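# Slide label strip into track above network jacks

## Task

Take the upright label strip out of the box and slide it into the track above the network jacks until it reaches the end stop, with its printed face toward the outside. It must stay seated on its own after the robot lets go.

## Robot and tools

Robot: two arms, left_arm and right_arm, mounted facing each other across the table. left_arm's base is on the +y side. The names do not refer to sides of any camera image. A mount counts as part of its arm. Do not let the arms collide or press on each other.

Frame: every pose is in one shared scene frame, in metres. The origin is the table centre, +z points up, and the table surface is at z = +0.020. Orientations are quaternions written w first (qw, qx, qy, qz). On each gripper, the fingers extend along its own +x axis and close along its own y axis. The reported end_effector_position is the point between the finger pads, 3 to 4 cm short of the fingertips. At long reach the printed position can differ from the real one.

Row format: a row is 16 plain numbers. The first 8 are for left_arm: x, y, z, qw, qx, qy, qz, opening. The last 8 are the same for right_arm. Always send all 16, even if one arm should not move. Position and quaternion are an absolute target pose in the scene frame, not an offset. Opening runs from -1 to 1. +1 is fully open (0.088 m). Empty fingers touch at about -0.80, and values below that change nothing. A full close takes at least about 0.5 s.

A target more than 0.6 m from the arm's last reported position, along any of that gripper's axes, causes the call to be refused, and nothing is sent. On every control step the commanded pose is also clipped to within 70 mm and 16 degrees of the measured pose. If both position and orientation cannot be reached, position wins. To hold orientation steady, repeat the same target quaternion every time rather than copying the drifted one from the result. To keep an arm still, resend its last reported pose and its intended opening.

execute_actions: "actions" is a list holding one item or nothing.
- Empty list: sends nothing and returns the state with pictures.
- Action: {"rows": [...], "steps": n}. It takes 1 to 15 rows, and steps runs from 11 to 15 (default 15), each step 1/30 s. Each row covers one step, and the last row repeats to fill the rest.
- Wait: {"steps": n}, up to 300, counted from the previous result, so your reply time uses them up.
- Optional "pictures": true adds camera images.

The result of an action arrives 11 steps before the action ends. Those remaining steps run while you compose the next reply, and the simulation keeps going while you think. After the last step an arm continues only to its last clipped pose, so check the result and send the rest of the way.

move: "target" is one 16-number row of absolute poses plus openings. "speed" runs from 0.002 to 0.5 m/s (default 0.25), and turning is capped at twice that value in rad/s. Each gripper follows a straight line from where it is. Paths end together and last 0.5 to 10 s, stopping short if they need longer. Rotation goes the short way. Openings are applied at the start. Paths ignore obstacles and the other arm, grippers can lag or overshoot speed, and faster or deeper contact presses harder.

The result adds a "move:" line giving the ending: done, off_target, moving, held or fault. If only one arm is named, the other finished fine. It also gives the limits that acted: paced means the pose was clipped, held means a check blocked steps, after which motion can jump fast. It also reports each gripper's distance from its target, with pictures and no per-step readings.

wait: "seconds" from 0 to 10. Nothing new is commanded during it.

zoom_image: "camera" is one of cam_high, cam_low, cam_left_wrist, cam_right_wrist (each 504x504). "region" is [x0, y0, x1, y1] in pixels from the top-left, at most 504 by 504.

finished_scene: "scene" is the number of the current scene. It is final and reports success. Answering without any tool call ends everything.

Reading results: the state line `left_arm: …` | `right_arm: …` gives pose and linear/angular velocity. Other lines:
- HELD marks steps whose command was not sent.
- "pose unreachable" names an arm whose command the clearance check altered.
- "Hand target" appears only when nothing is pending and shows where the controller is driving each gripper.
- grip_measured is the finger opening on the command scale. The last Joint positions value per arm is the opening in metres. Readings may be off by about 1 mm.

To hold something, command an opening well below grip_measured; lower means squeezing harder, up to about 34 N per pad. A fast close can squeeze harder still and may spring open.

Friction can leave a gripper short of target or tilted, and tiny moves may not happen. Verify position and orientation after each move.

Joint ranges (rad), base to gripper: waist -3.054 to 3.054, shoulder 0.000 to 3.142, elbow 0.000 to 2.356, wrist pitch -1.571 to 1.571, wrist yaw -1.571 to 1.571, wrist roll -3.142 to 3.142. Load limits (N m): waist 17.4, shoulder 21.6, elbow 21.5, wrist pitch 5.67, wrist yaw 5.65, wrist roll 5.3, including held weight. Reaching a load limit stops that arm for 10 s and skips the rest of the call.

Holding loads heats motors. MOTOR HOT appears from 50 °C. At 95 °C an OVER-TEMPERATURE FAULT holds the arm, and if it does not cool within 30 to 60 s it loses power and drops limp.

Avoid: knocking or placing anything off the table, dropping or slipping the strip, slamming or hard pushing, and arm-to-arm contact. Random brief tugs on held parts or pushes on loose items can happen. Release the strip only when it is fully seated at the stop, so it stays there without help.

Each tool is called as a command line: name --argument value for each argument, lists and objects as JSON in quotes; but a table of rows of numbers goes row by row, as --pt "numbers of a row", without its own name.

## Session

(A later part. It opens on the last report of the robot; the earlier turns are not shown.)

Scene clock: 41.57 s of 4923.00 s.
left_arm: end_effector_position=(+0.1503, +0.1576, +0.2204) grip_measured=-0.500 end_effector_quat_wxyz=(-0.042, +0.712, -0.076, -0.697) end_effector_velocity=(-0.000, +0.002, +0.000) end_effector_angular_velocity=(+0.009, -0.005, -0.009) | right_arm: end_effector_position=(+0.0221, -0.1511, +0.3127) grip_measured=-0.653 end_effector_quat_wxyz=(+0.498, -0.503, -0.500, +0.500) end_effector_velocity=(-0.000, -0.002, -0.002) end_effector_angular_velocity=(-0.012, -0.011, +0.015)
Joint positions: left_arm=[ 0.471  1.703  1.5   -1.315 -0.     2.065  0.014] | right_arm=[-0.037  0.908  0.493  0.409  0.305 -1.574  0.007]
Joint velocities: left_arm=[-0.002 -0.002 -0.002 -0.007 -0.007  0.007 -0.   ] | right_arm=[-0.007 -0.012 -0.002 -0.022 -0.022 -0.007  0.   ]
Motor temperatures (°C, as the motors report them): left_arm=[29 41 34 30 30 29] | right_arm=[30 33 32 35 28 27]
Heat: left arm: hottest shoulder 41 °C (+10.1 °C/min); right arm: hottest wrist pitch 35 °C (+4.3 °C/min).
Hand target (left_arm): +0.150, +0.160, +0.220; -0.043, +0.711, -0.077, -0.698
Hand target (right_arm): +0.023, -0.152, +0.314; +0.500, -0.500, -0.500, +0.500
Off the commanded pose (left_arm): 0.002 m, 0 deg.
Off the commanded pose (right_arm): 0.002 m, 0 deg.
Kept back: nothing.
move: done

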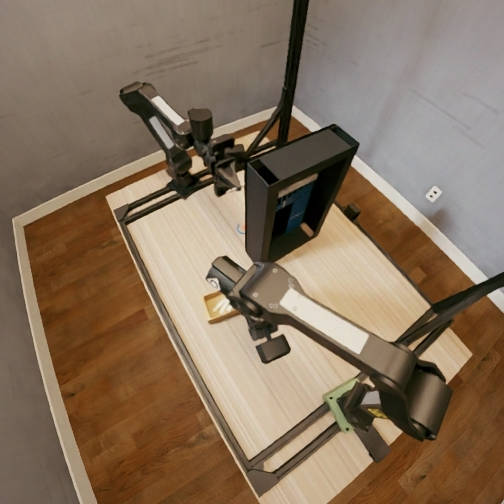

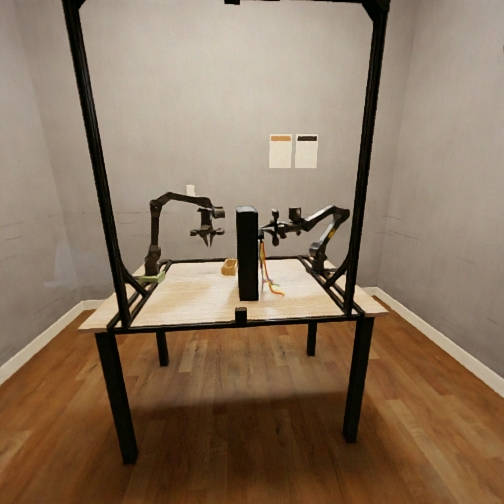

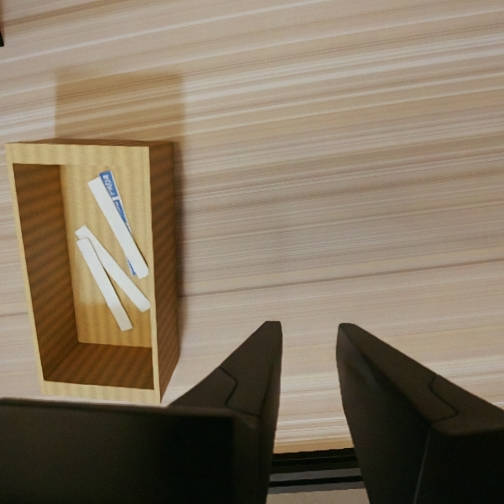

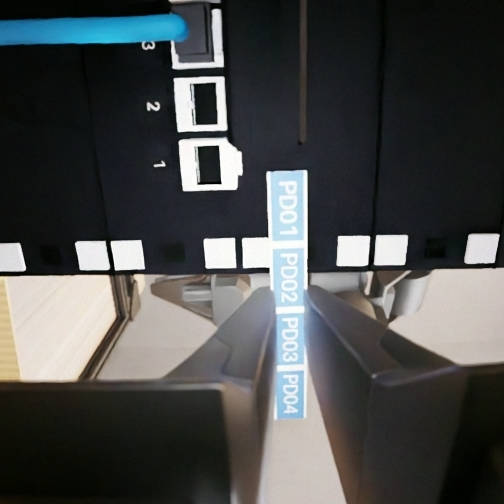

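move --target '[0.15,0.16,0.22,-0.043,0.711,-0.077,-0.698,-0.5,0.017,-0.152,0.3085,0.5,-0.5,-0.5,0.5,-0.72]' --speed 0.01

zoom_image --camera "cam_right_wrist" --region '[200,40,400,240]'

Scene clock: 42.83 s of 4923.00 s.
left_arm: end_effector_position=(+0.1503, +0.1577, +0.2205) grip_measured=-0.500 end_effector_quat_wxyz=(-0.042, +0.712, -0.076, -0.697) end_effector_velocity=(+0.002, +0.003, -0.001) end_effector_angular_velocity=(+0.018, -0.016, +0.006) | right_arm: end_effector_position=(+0.0177, -0.1520, +0.3150) grip_measured=-0.653 end_effector_quat_wxyz=(+0.504, -0.496, -0.503, +0.497) end_effector_velocity=(-0.003, -0.000, -0.006) end_effector_angular_velocity=(-0.016, -0.013, +0.015)
Joint positions: left_arm=[ 0.471  1.703  1.5   -1.315 -0.     2.065  0.014] | right_arm=[-0.013  0.913  0.487  0.44   0.328 -1.574  0.007]
Joint velocities: left_arm=[-0.002  0.002 -0.002 -0.007 -0.022 -0.007 -0.   ] | right_arm=[ 0.007  0.002 -0.007 -0.007 -0.007 -0.007 -0.   ]
Motor temperatures (°C, as the motors report them): left_arm=[29 41 34 30 30 29] | right_arm=[30 33 32 35 28 27]
Heat: left arm: hottest shoulder 41 °C (+9.8 °C/min); right arm: hottest wrist pitch 35 °C (+4.2 °C/min).
Hand target (left_arm): +0.150, +0.160, +0.220; -0.043, +0.711, -0.077, -0.698
Hand target (right_arm): +0.017, -0.152, +0.309; +0.500, -0.500, -0.500, +0.500
Off the commanded pose (left_arm): 0.002 m, 0 deg.
Off the commanded pose (right_arm): 0.007 m, 1 deg.
Kept back: nothing.
move: done

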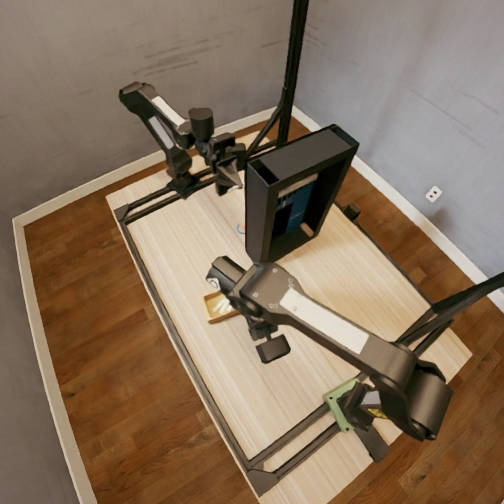

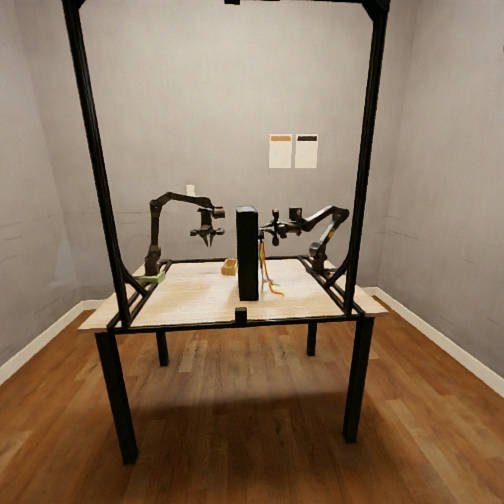

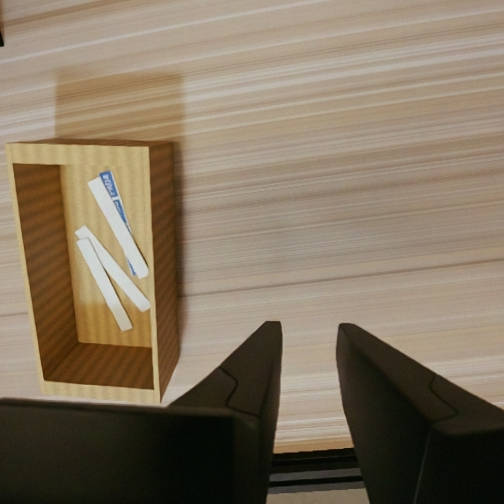

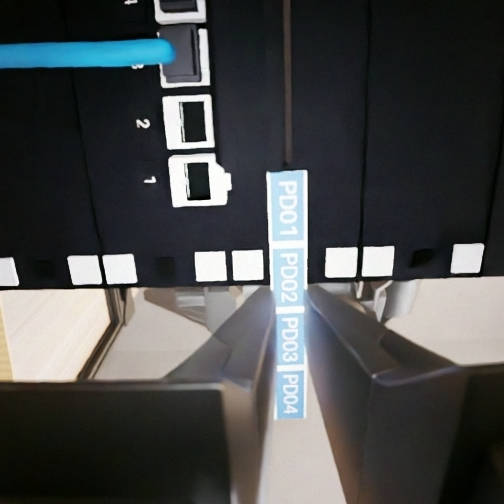

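Region (200, 40, 400, 240) of cam_right_wrist's 504x504 image, scaled by 2.520, with more detail than that image has.

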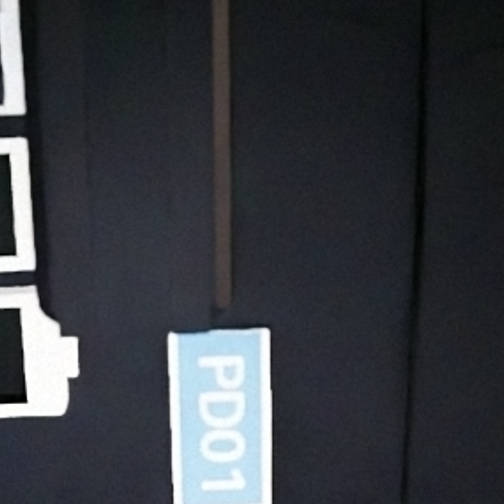

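move --target '[0.15,0.16,0.22,-0.043,0.711,-0.077,-0.698,-0.5,0.021,-0.153,0.303,0.5,-0.5,-0.5,0.5,-0.72]' --speed 0.01

zoom_image --camera "cam_right_wrist" --region '[200,40,400,240]'

Scene clock: 44.67 s of 4923.00 s.
left_arm: end_effector_position=(+0.1503, +0.1577, +0.2205) grip_measured=-0.500 end_effector_quat_wxyz=(-0.042, +0.712, -0.076, -0.697) end_effector_velocity=(+0.001, +0.002, +0.003) end_effector_angular_velocity=(-0.000, -0.007, +0.025) | right_arm: end_effector_position=(+0.0203, -0.1525, +0.3080) grip_measured=-0.653 end_effector_quat_wxyz=(+0.502, -0.498, -0.502, +0.498) end_effector_velocity=(-0.002, -0.001, -0.004) end_effector_angular_velocity=(-0.012, -0.011, +0.019)
Joint positions: left_arm=[ 0.471  1.703  1.5   -1.315 -0.     2.065  0.014] | right_arm=[-0.025  0.913  0.463  0.459  0.317 -1.574  0.007]
Joint velocities: left_arm=[ 0.002 -0.007  0.002 -0.007 -0.007 -0.022  0.   ] | right_arm=[-0.002 -0.002 -0.007 -0.007 -0.022 -0.007 -0.   ]
Motor temperatures (°C, as the motors report them): left_arm=[29 42 34 30 30 29] | right_arm=[30 33 32 35 28 27]
Heat: left arm: hottest shoulder 42 °C (+10.7 °C/min); right arm: hottest wrist pitch 35 °C (+4.0 °C/min).
Hand target (left_arm): +0.150, +0.160, +0.220; -0.043, +0.711, -0.077, -0.698
Hand target (right_arm): +0.021, -0.153, +0.303; +0.500, -0.500, -0.500, +0.500
Off the commanded pose (left_arm): 0.002 m, 0 deg.
Off the commanded pose (right_arm): 0.005 m, 1 deg.
Kept back: nothing.
move: done

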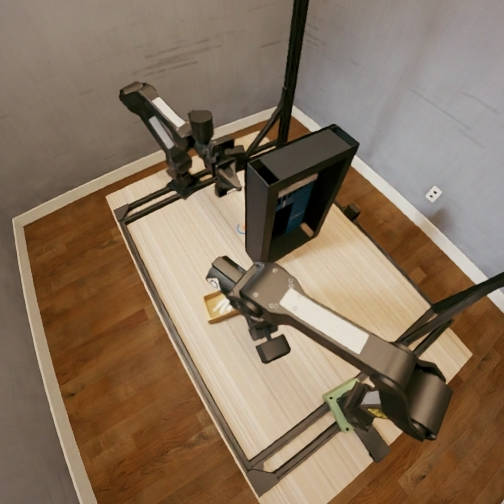

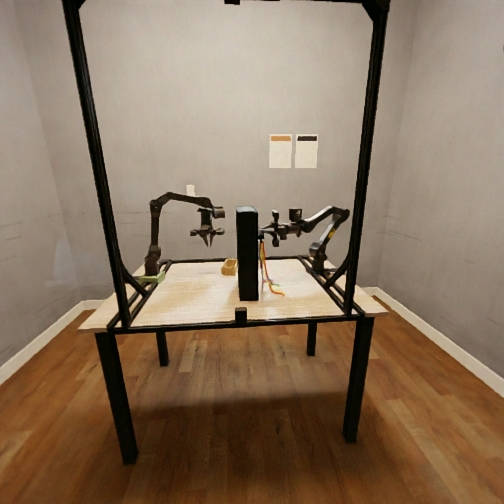

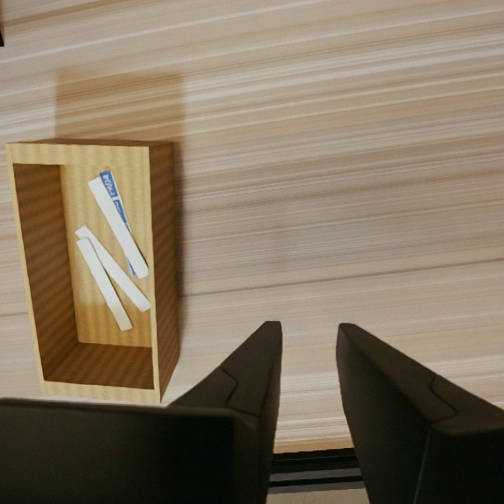

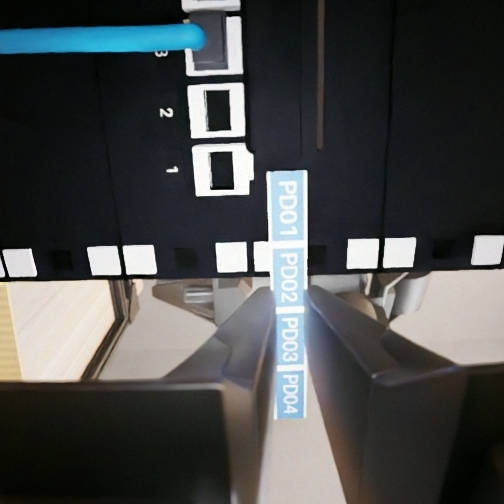

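Region (200, 40, 400, 240) of cam_right_wrist's 504x504 image, scaled by 2.520, with more detail than that image has.

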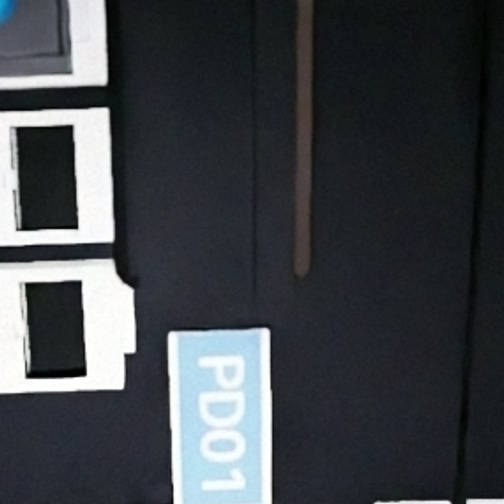

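move --target '[0.15,0.16,0.22,-0.043,0.711,-0.077,-0.698,-0.5,0.0155,-0.153,0.3008,0.5,-0.5,-0.5,0.5,-0.72]' --speed 0.006

zoom_image --camera "cam_right_wrist" --region '[200,40,400,240]'

Scene clock: 46.77 s of 4923.00 s.
left_arm: end_effector_position=(+0.1502, +0.1578, +0.2205) grip_measured=-0.500 end_effector_quat_wxyz=(-0.042, +0.712, -0.076, -0.697) end_effector_velocity=(+0.002, +0.003, +0.000) end_effector_angular_velocity=(+0.014, -0.019, -0.009) | right_arm: end_effector_position=(+0.0165, -0.1529, +0.3076) grip_measured=-0.653 end_effector_quat_wxyz=(+0.504, -0.496, -0.503, +0.497) end_effector_velocity=(+0.002, -0.000, +0.001) end_effector_angular_velocity=(+0.007, -0.005, -0.010)
Joint positions: left_arm=[ 0.471  1.703  1.499 -1.315 -0.     2.065  0.014] | right_arm=[-0.003  0.92   0.459  0.477  0.339 -1.574  0.007]
Joint velocities: left_arm=[-0.002 -0.002 -0.002 -0.007 -0.022  0.007 -0.   ] | right_arm=[-0.002 -0.002 -0.002  0.007  0.007 -0.007 -0.   ]
Motor temperatures (°C, as the motors report them): left_arm=[29 42 34 30 30 29] | right_arm=[30 33 32 36 28 27]
Heat: left arm: hottest shoulder 42 °C (+10.3 °C/min); right arm: hottest wrist pitch 36 °C (+5.1 °C/min).
Hand target (left_arm): +0.150, +0.160, +0.220; -0.043, +0.711, -0.077, -0.698
Hand target (right_arm): +0.016, -0.153, +0.301; +0.500, -0.500, -0.500, +0.500
Off the commanded pose (left_arm): 0.002 m, 0 deg.
Off the commanded pose (right_arm): 0.007 m, 1 deg.
Kept back: nothing.
move: done

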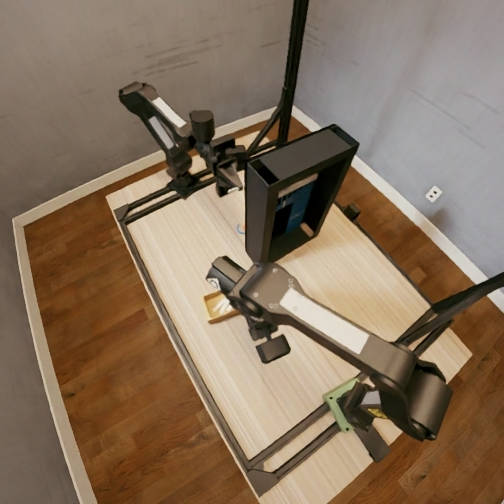

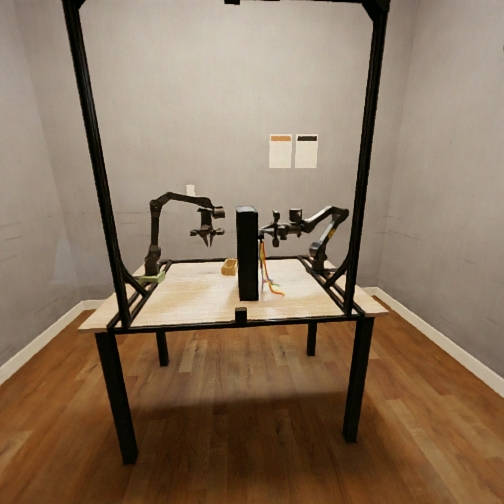

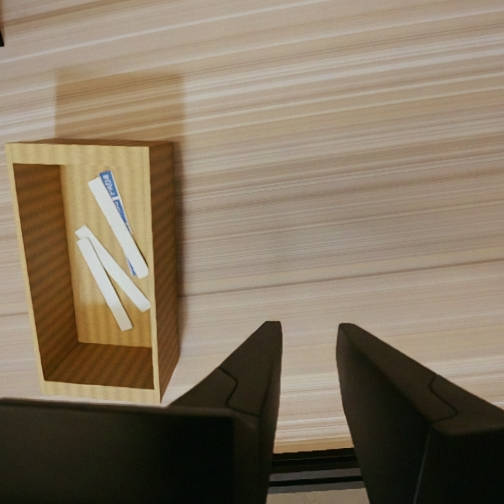

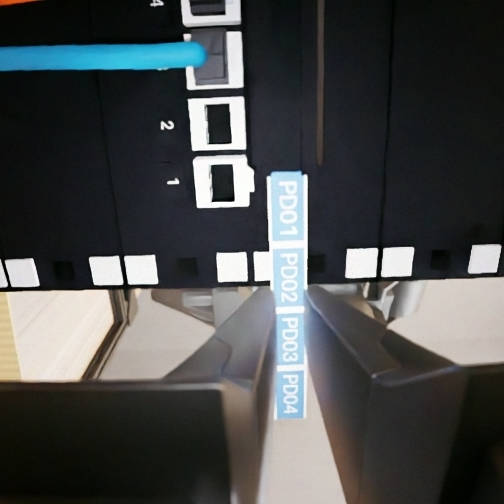

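Region (200, 40, 400, 240) of cam_right_wrist's 504x504 image, scaled by 2.520, with more detail than that image has.

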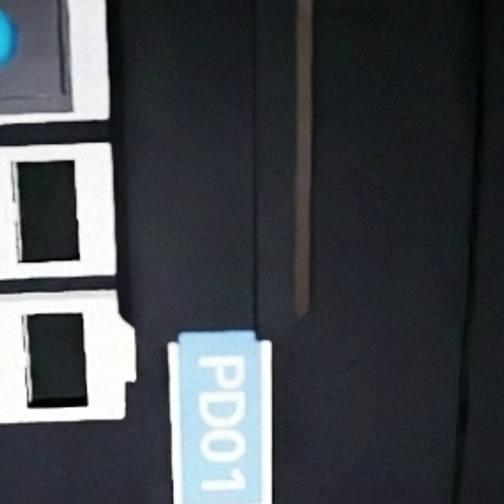

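Looks entering.

move --target '[0.15,0.16,0.22,-0.043,0.711,-0.077,-0.698,-0.5,0.003,-0.153,0.300,0.5,-0.5,-0.5,0.5,-0.72]' --speed 0.008

zoom_image --camera "cam_right_wrist" --region '[200,100,400,300]'

Scene clock: 49.30 s of 4923.00 s.
left_arm: end_effector_position=(+0.1503, +0.1578, +0.2205) grip_measured=-0.500 end_effector_quat_wxyz=(-0.042, +0.712, -0.076, -0.697) end_effector_velocity=(+0.001, +0.003, +0.000) end_effector_angular_velocity=(+0.009, -0.004, +0.010) | right_arm: end_effector_position=(+0.0145, -0.1532, +0.3064) grip_measured=-0.658 end_effector_quat_wxyz=(+0.517, -0.506, -0.492, +0.485) end_effector_velocity=(+0.002, +0.000, -0.000) end_effector_angular_velocity=(+0.003, +0.008, -0.010)
Joint positions: left_arm=[ 0.471  1.703  1.499 -1.315 -0.     2.065  0.014] | right_arm=[ 0.044  0.939  0.458  0.499  0.431 -1.574  0.007]
Joint velocities: left_arm=[ 0.002 -0.002 -0.002 -0.007 -0.007 -0.007 -0.   ] | right_arm=[-0.002  0.002 -0.002  0.007  0.007  0.007  0.   ]
Motor temperatures (°C, as the motors report them): left_arm=[29 42 34 30 30 29] | right_arm=[30 33 32 36 28 27]
Heat: left arm: hottest shoulder 42 °C (+9.7 °C/min); right arm: hottest wrist pitch 36 °C (+4.9 °C/min).
Hand target (left_arm): +0.150, +0.160, +0.220; -0.043, +0.711, -0.077, -0.698
Hand target (right_arm): +0.003, -0.153, +0.300; +0.500, -0.500, -0.500, +0.500
Off the commanded pose (left_arm): 0.002 m, 0 deg.
Off the commanded pose (right_arm): 0.013 m, 3 deg.
Kept back: nothing.
move: off_target (right_arm)

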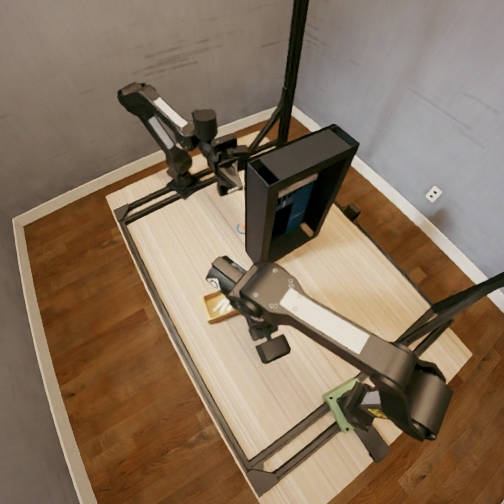

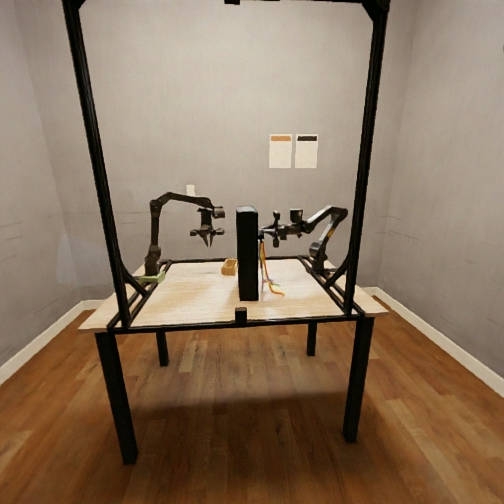

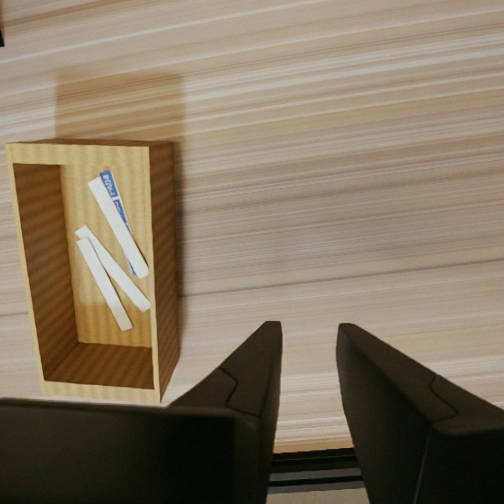

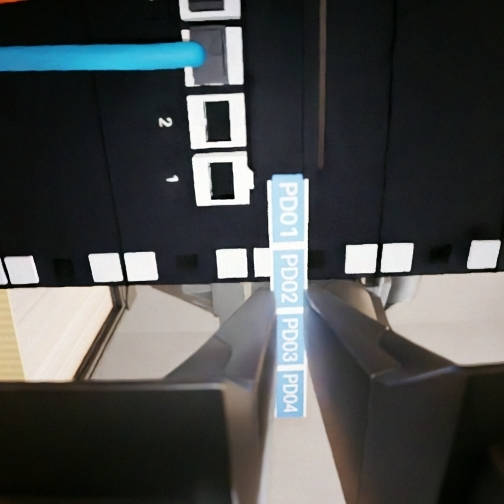

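Region (200, 100, 400, 300) of cam_right_wrist's 504x504 image, scaled by 2.520, with more detail than that image has.

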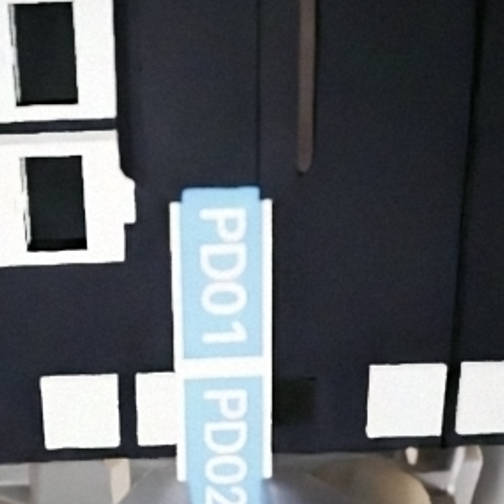

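move --target '[0.15,0.16,0.22,-0.043,0.711,-0.077,-0.698,-0.5,0.018,-0.1545,0.3,0.5,-0.5,-0.5,0.5,-0.72]' --speed 0.008

move --target '[0.15,0.16,0.22,-0.043,0.711,-0.077,-0.698,-0.5,0.0145,-0.1545,0.3,0.5,-0.5,-0.5,0.5,-0.72]' --speed 0.005

zoom_image --camera "cam_right_wrist" --region '[200,100,400,300]'

Scene clock: 53.03 s of 4923.00 s.
left_arm: end_effector_position=(+0.1503, +0.1578, +0.2206) grip_measured=-0.500 end_effector_quat_wxyz=(-0.042, +0.712, -0.076, -0.697) end_effector_velocity=(-0.004, +0.001, +0.000) end_effector_angular_velocity=(+0.005, +0.009, -0.015) | right_arm: end_effector_position=(+0.0170, -0.1530, +0.3037) grip_measured=-0.653 end_effector_quat_wxyz=(+0.501, -0.499, -0.501, +0.498) end_effector_velocity=(+0.004, -0.000, +0.001) end_effector_angular_velocity=(+0.007, +0.010, -0.015)
Joint positions: left_arm=[ 0.471  1.702  1.499 -1.315 -0.     2.065  0.014] | right_arm=[-0.006  0.921  0.451  0.476  0.336 -1.574  0.007]
Joint velocities: left_arm=[-0.007 -0.002 -0.002 -0.007  0.007  0.007 -0.   ] | right_arm=[-0.007 -0.002 -0.002  0.007  0.007  0.007 -0.   ]
Motor temperatures (°C, as the motors report them): left_arm=[29 42 34 30 30 29] | right_arm=[30 33 32 36 28 27]
Heat: left arm: hottest shoulder 42 °C (+9.1 °C/min); right arm: hottest wrist pitch 36 °C (+4.5 °C/min).
Hand target (left_arm): +0.150, +0.160, +0.220; -0.043, +0.711, -0.077, -0.698
Hand target (right_arm): +0.018, -0.154, +0.300; +0.500, -0.500, -0.500, +0.500
Off the commanded pose (left_arm): 0.002 m, 0 deg.
Off the commanded pose (right_arm): 0.004 m, 0 deg.
Kept back: nothing.
move: done

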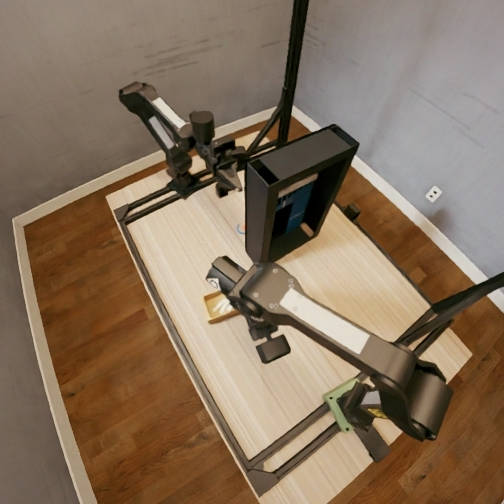

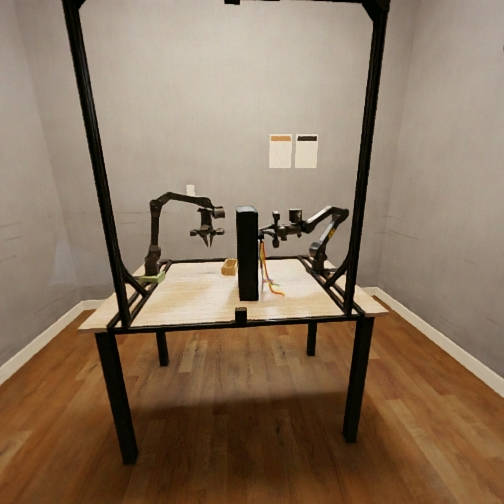

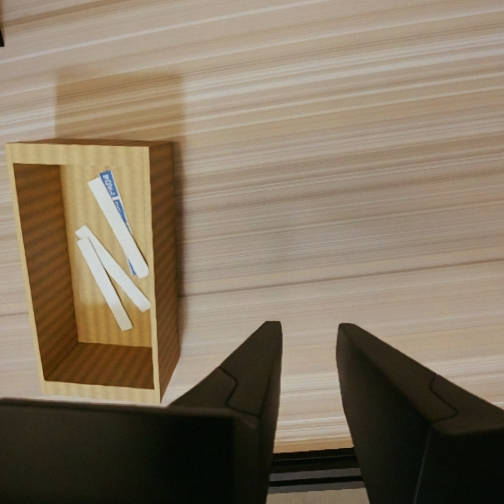

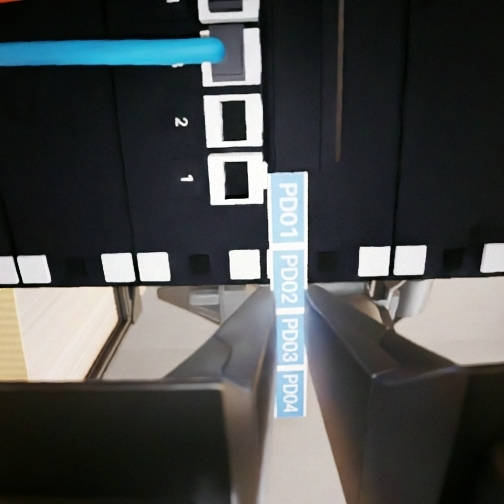

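Scene clock: 54.20 s of 4923.00 s.
left_arm: end_effector_position=(+0.1503, +0.1578, +0.2207) grip_measured=-0.500 end_effector_quat_wxyz=(-0.042, +0.712, -0.076, -0.697) end_effector_velocity=(-0.002, +0.006, -0.001) end_effector_angular_velocity=(+0.027, +0.003, +0.020) | right_arm: end_effector_position=(+0.0160, -0.1536, +0.3039) grip_measured=-0.654 end_effector_quat_wxyz=(+0.503, -0.500, -0.501, +0.497) end_effector_velocity=(+0.002, -0.000, +0.003) end_effector_angular_velocity=(+0.011, -0.003, -0.010)
Joint positions: left_arm=[ 0.471  1.702  1.499 -1.315 -0.     2.065  0.014] | right_arm=[ 0.004  0.921  0.451  0.477  0.35  -1.574  0.007]
Joint velocities: left_arm=[-0.002 -0.002 -0.007 -0.022 -0.007 -0.022 -0.   ] | right_arm=[-0.002 -0.002  0.002  0.007  0.007 -0.007 -0.002]
Motor temperatures (°C, as the motors report them): left_arm=[29 42 34 30 30 29] | right_arm=[30 33 32 36 28 27]
Heat: left arm: hottest shoulder 42 °C (+8.9 °C/min); right arm: hottest wrist pitch 36 °C (+4.4 °C/min).
Hand target (left_arm): +0.150, +0.160, +0.220; -0.043, +0.711, -0.077, -0.698
Hand target (right_arm): +0.015, -0.154, +0.300; +0.500, -0.500, -0.500, +0.500
Off the commanded pose (left_arm): 0.002 m, 0 deg.
Off the commanded pose (right_arm): 0.004 m, 0 deg.
Kept back: nothing.
move: done

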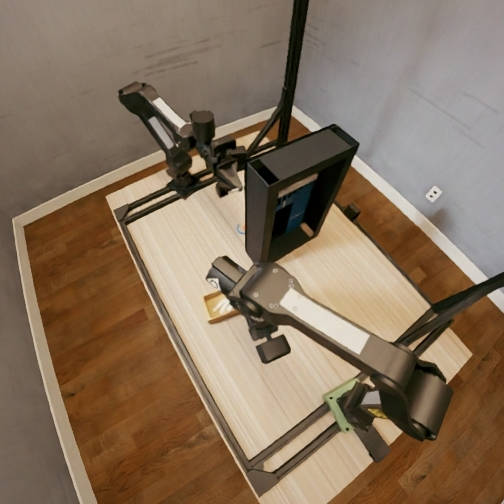

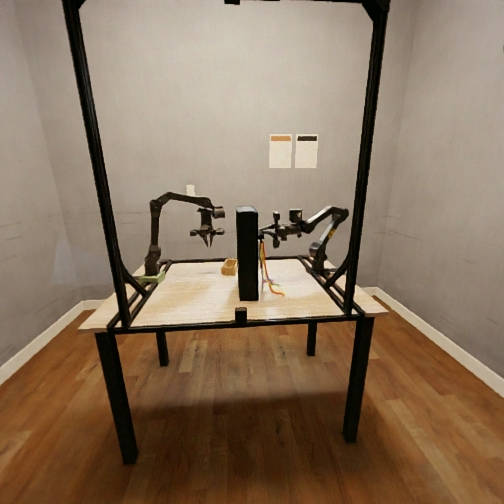

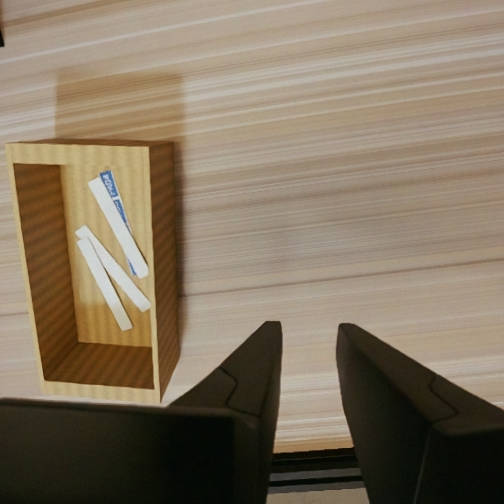

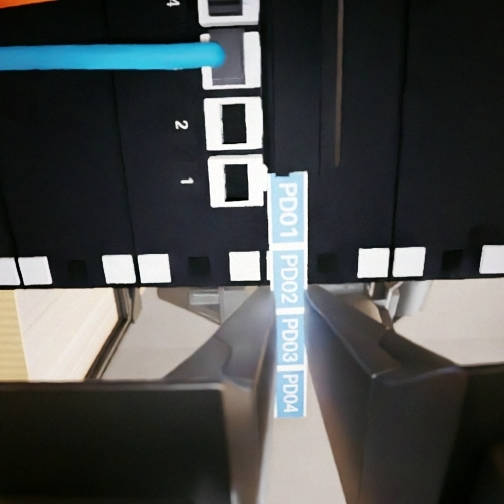

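Region (200, 100, 400, 300) of cam_right_wrist's 504x504 image, scaled by 2.520, with more detail than that image has.

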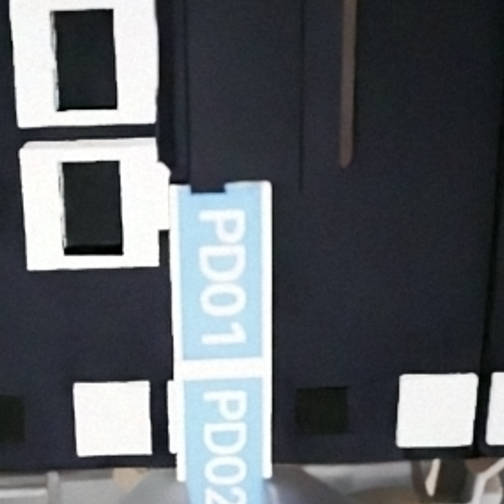

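move --target '[0.15,0.16,0.22,-0.043,0.711,-0.077,-0.698,-0.5,0.019,-0.155,0.315,0.5,-0.5,-0.5,0.5,-0.72]' --speed 0.02

move --target '[0.15,0.16,0.22,-0.043,0.711,-0.077,-0.698,-0.5,0.021,-0.155,0.303,0.5,-0.5,-0.5,0.5,-0.72]' --speed 0.01

move --target '[0.15,0.16,0.22,-0.043,0.711,-0.077,-0.698,-0.5,0.0165,-0.155,0.3008,0.5,-0.5,-0.5,0.5,-0.72]' --speed 0.006

zoom_image --camera "cam_right_wrist" --region '[200,100,400,300]'

Scene clock: 55.73 s of 4923.00 s.
left_arm: end_effector_position=(+0.1503, +0.1579, +0.2206) grip_measured=-0.500 end_effector_quat_wxyz=(-0.042, +0.712, -0.076, -0.697) end_effector_velocity=(-0.000, +0.002, +0.001) end_effector_angular_velocity=(+0.004, -0.005, +0.020) | right_arm: end_effector_position=(+0.0185, -0.1551, +0.3065) grip_measured=-0.653 end_effector_quat_wxyz=(+0.493, -0.507, -0.498, +0.502) end_effector_velocity=(+0.001, +0.000, -0.003) end_effector_angular_velocity=(-0.016, -0.027, +0.000)
Joint positions: left_arm=[ 0.471  1.702  1.499 -1.315 -0.     2.065  0.014] | right_arm=[-0.01   0.897  0.476  0.402  0.331 -1.574  0.007]
Joint velocities: left_arm=[-0.002 -0.007 -0.002 -0.007 -0.007 -0.022 -0.   ] | right_arm=[-0.007 -0.002  0.002 -0.022 -0.007 -0.022 -0.   ]
Motor temperatures (°C, as the motors report them): left_arm=[29 42 34 30 30 29] | right_arm=[30 33 32 36 28 27]
Heat: left arm: hottest shoulder 42 °C (+8.6 °C/min); right arm: hottest wrist pitch 36 °C (+4.3 °C/min).
Hand target (left_arm): +0.150, +0.160, +0.220; -0.043, +0.711, -0.077, -0.698
Hand target (right_arm): +0.019, -0.155, +0.315; +0.500, -0.500, -0.500, +0.500
Off the commanded pose (left_arm): 0.002 m, 0 deg.
Off the commanded pose (right_arm): 0.009 m, 1 deg.
Kept back: nothing.
move: off_target (right_arm)

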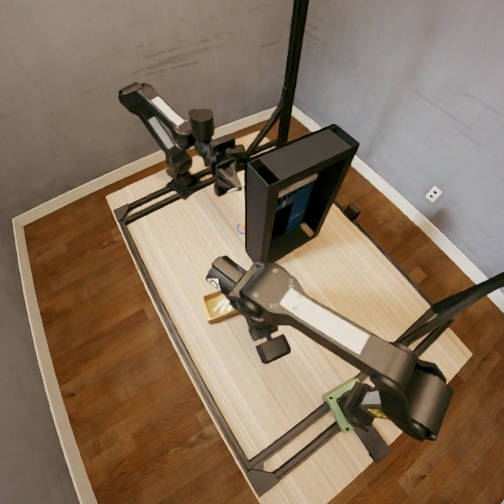

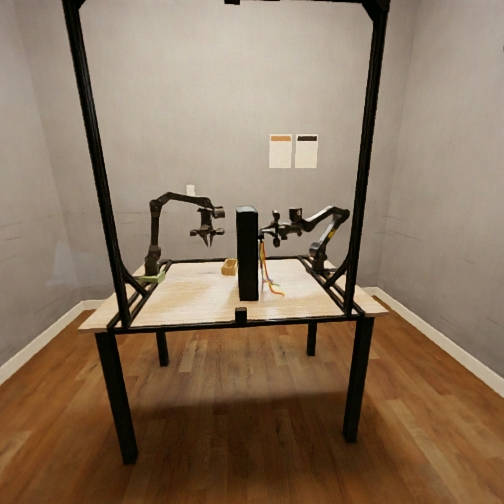

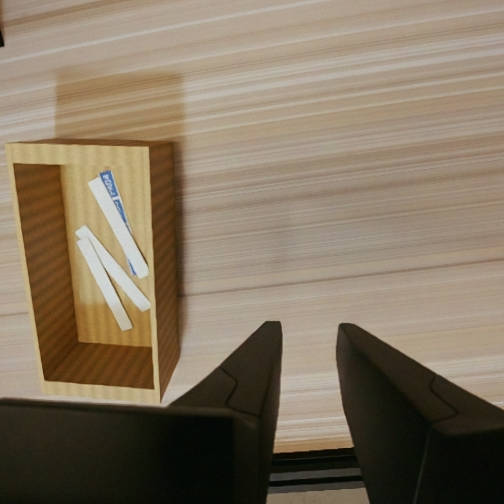

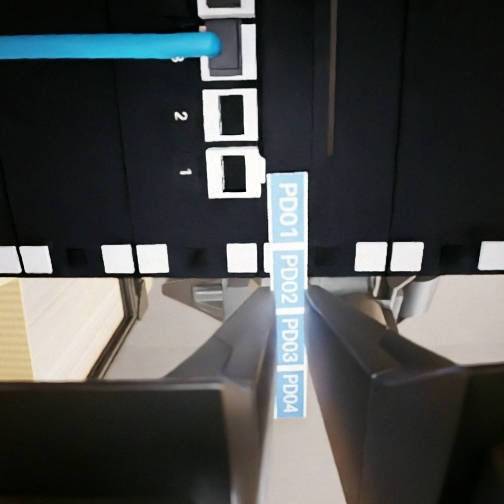

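Scene clock: 56.97 s of 4923.00 s.
left_arm: end_effector_position=(+0.1503, +0.1579, +0.2206) grip_measured=-0.500 end_effector_quat_wxyz=(-0.042, +0.712, -0.076, -0.697) end_effector_velocity=(-0.004, +0.005, -0.000) end_effector_angular_velocity=(+0.018, +0.014, +0.004) | right_arm: end_effector_position=(+0.0206, -0.1552, +0.3091) grip_measured=-0.653 end_effector_quat_wxyz=(+0.504, -0.497, -0.502, +0.497) end_effector_velocity=(-0.000, -0.001, -0.004) end_effector_angular_velocity=(-0.012, -0.011, +0.005)
Joint positions: left_arm=[ 0.471  1.702  1.499 -1.315 -0.     2.066  0.014] | right_arm=[-0.022  0.897  0.459  0.451  0.32  -1.574  0.007]
Joint velocities: left_arm=[-0.002 -0.002 -0.002 -0.022  0.007 -0.007 -0.   ] | right_arm=[-0.002 -0.002 -0.007 -0.007 -0.007 -0.007  0.   ]
Motor temperatures (°C, as the motors report them): left_arm=[29 42 34 30 30 29] | right_arm=[30 33 32 36 28 27]
Heat: left arm: hottest shoulder 42 °C (+8.4 °C/min); right arm: hottest wrist pitch 36 °C (+4.2 °C/min).
Hand target (left_arm): +0.150, +0.160, +0.220; -0.043, +0.711, -0.077, -0.698
Hand target (right_arm): +0.021, -0.155, +0.303; +0.500, -0.500, -0.500, +0.500
Off the commanded pose (left_arm): 0.002 m, 0 deg.
Off the commanded pose (right_arm): 0.006 m, 1 deg.
Kept back: nothing.
move: done

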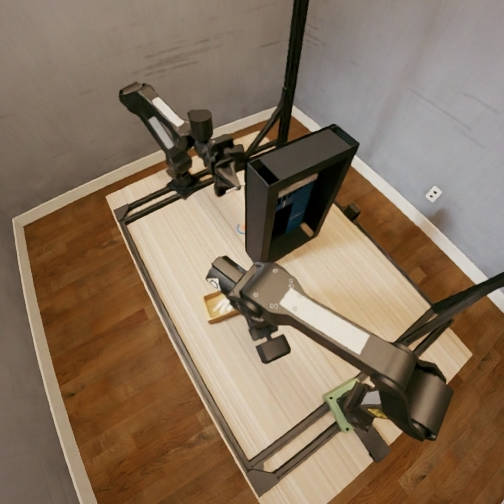

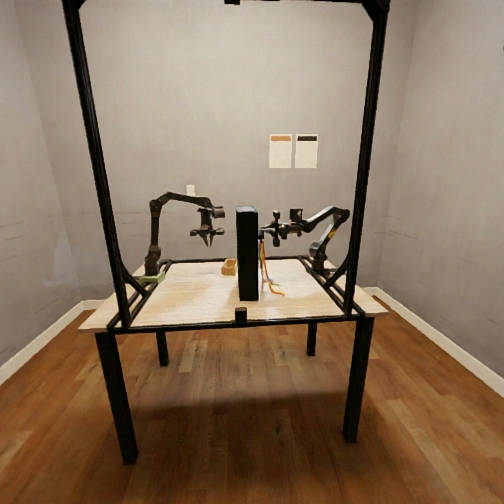

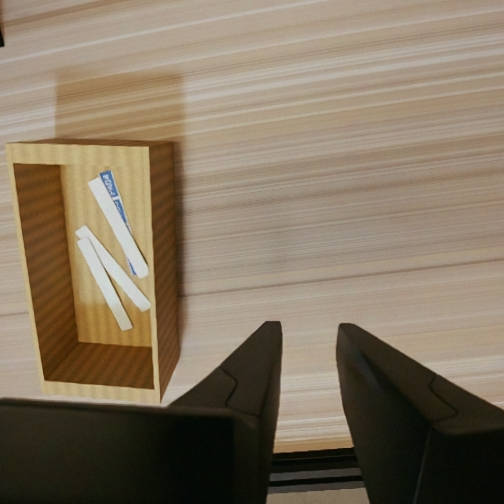

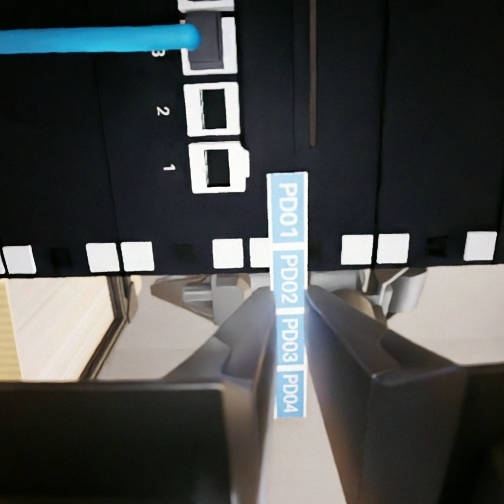

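Scene clock: 58.73 s of 4923.00 s.
left_arm: end_effector_position=(+0.1503, +0.1579, +0.2207) grip_measured=-0.500 end_effector_quat_wxyz=(-0.042, +0.712, -0.076, -0.697) end_effector_velocity=(-0.001, +0.005, -0.000) end_effector_angular_velocity=(+0.023, +0.001, +0.020) | right_arm: end_effector_position=(+0.0171, -0.1549, +0.3072) grip_measured=-0.654 end_effector_quat_wxyz=(+0.504, -0.496, -0.503, +0.497) end_effector_velocity=(-0.000, -0.000, -0.002) end_effector_angular_velocity=(-0.007, -0.010, +0.005)
Joint positions: left_arm=[ 0.471  1.701  1.499 -1.315 -0.     2.066  0.014] | right_arm=[-0.004  0.907  0.454  0.468  0.337 -1.574  0.007]
Joint velocities: left_arm=[-0.002 -0.002 -0.002 -0.022 -0.007 -0.022 -0.   ] | right_arm=[-0.002 -0.002 -0.002 -0.007 -0.007 -0.007  0.   ]
Motor temperatures (°C, as the motors report them): left_arm=[29 42 34 30 30 29] | right_arm=[30 33 32 36 28 27]
Heat: left arm: hottest shoulder 42 °C (+8.2 °C/min); right arm: hottest wrist pitch 36 °C (+4.1 °C/min).
Hand target (left_arm): +0.150, +0.160, +0.220; -0.043, +0.711, -0.077, -0.698
Hand target (right_arm): +0.017, -0.155, +0.301; +0.500, -0.500, -0.500, +0.500
Off the commanded pose (left_arm): 0.002 m, 0 deg.
Off the commanded pose (right_arm): 0.006 m, 1 deg.
Kept back: nothing.
move: done

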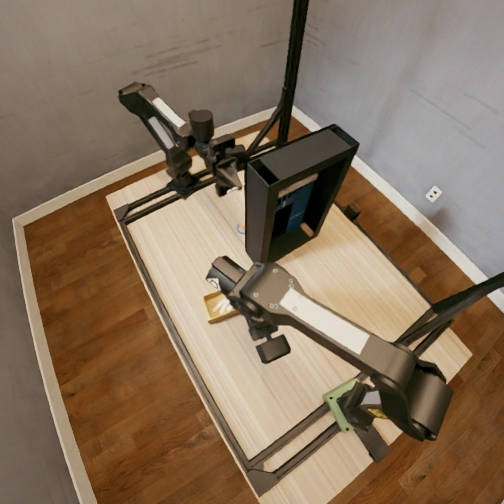

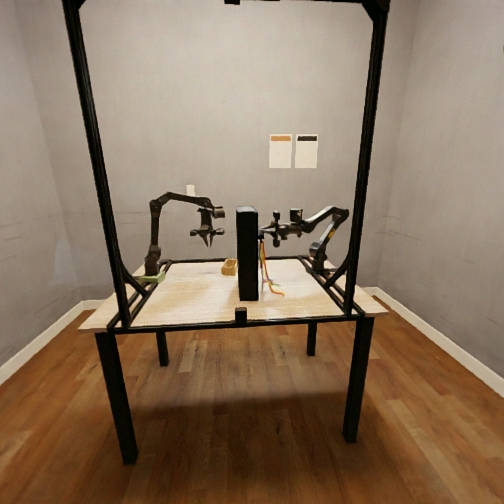

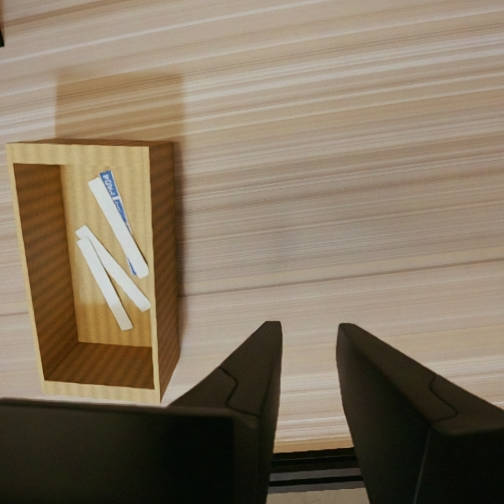

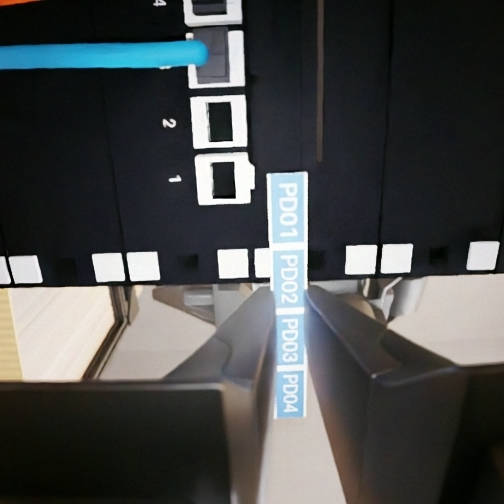

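Region (200, 100, 400, 300) of cam_right_wrist's 504x504 image, scaled by 2.520, with more detail than that image has.

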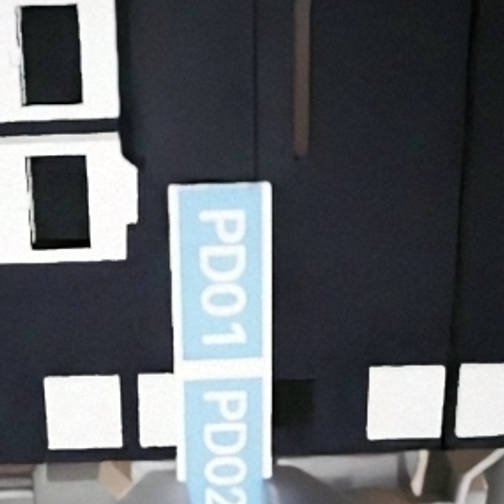

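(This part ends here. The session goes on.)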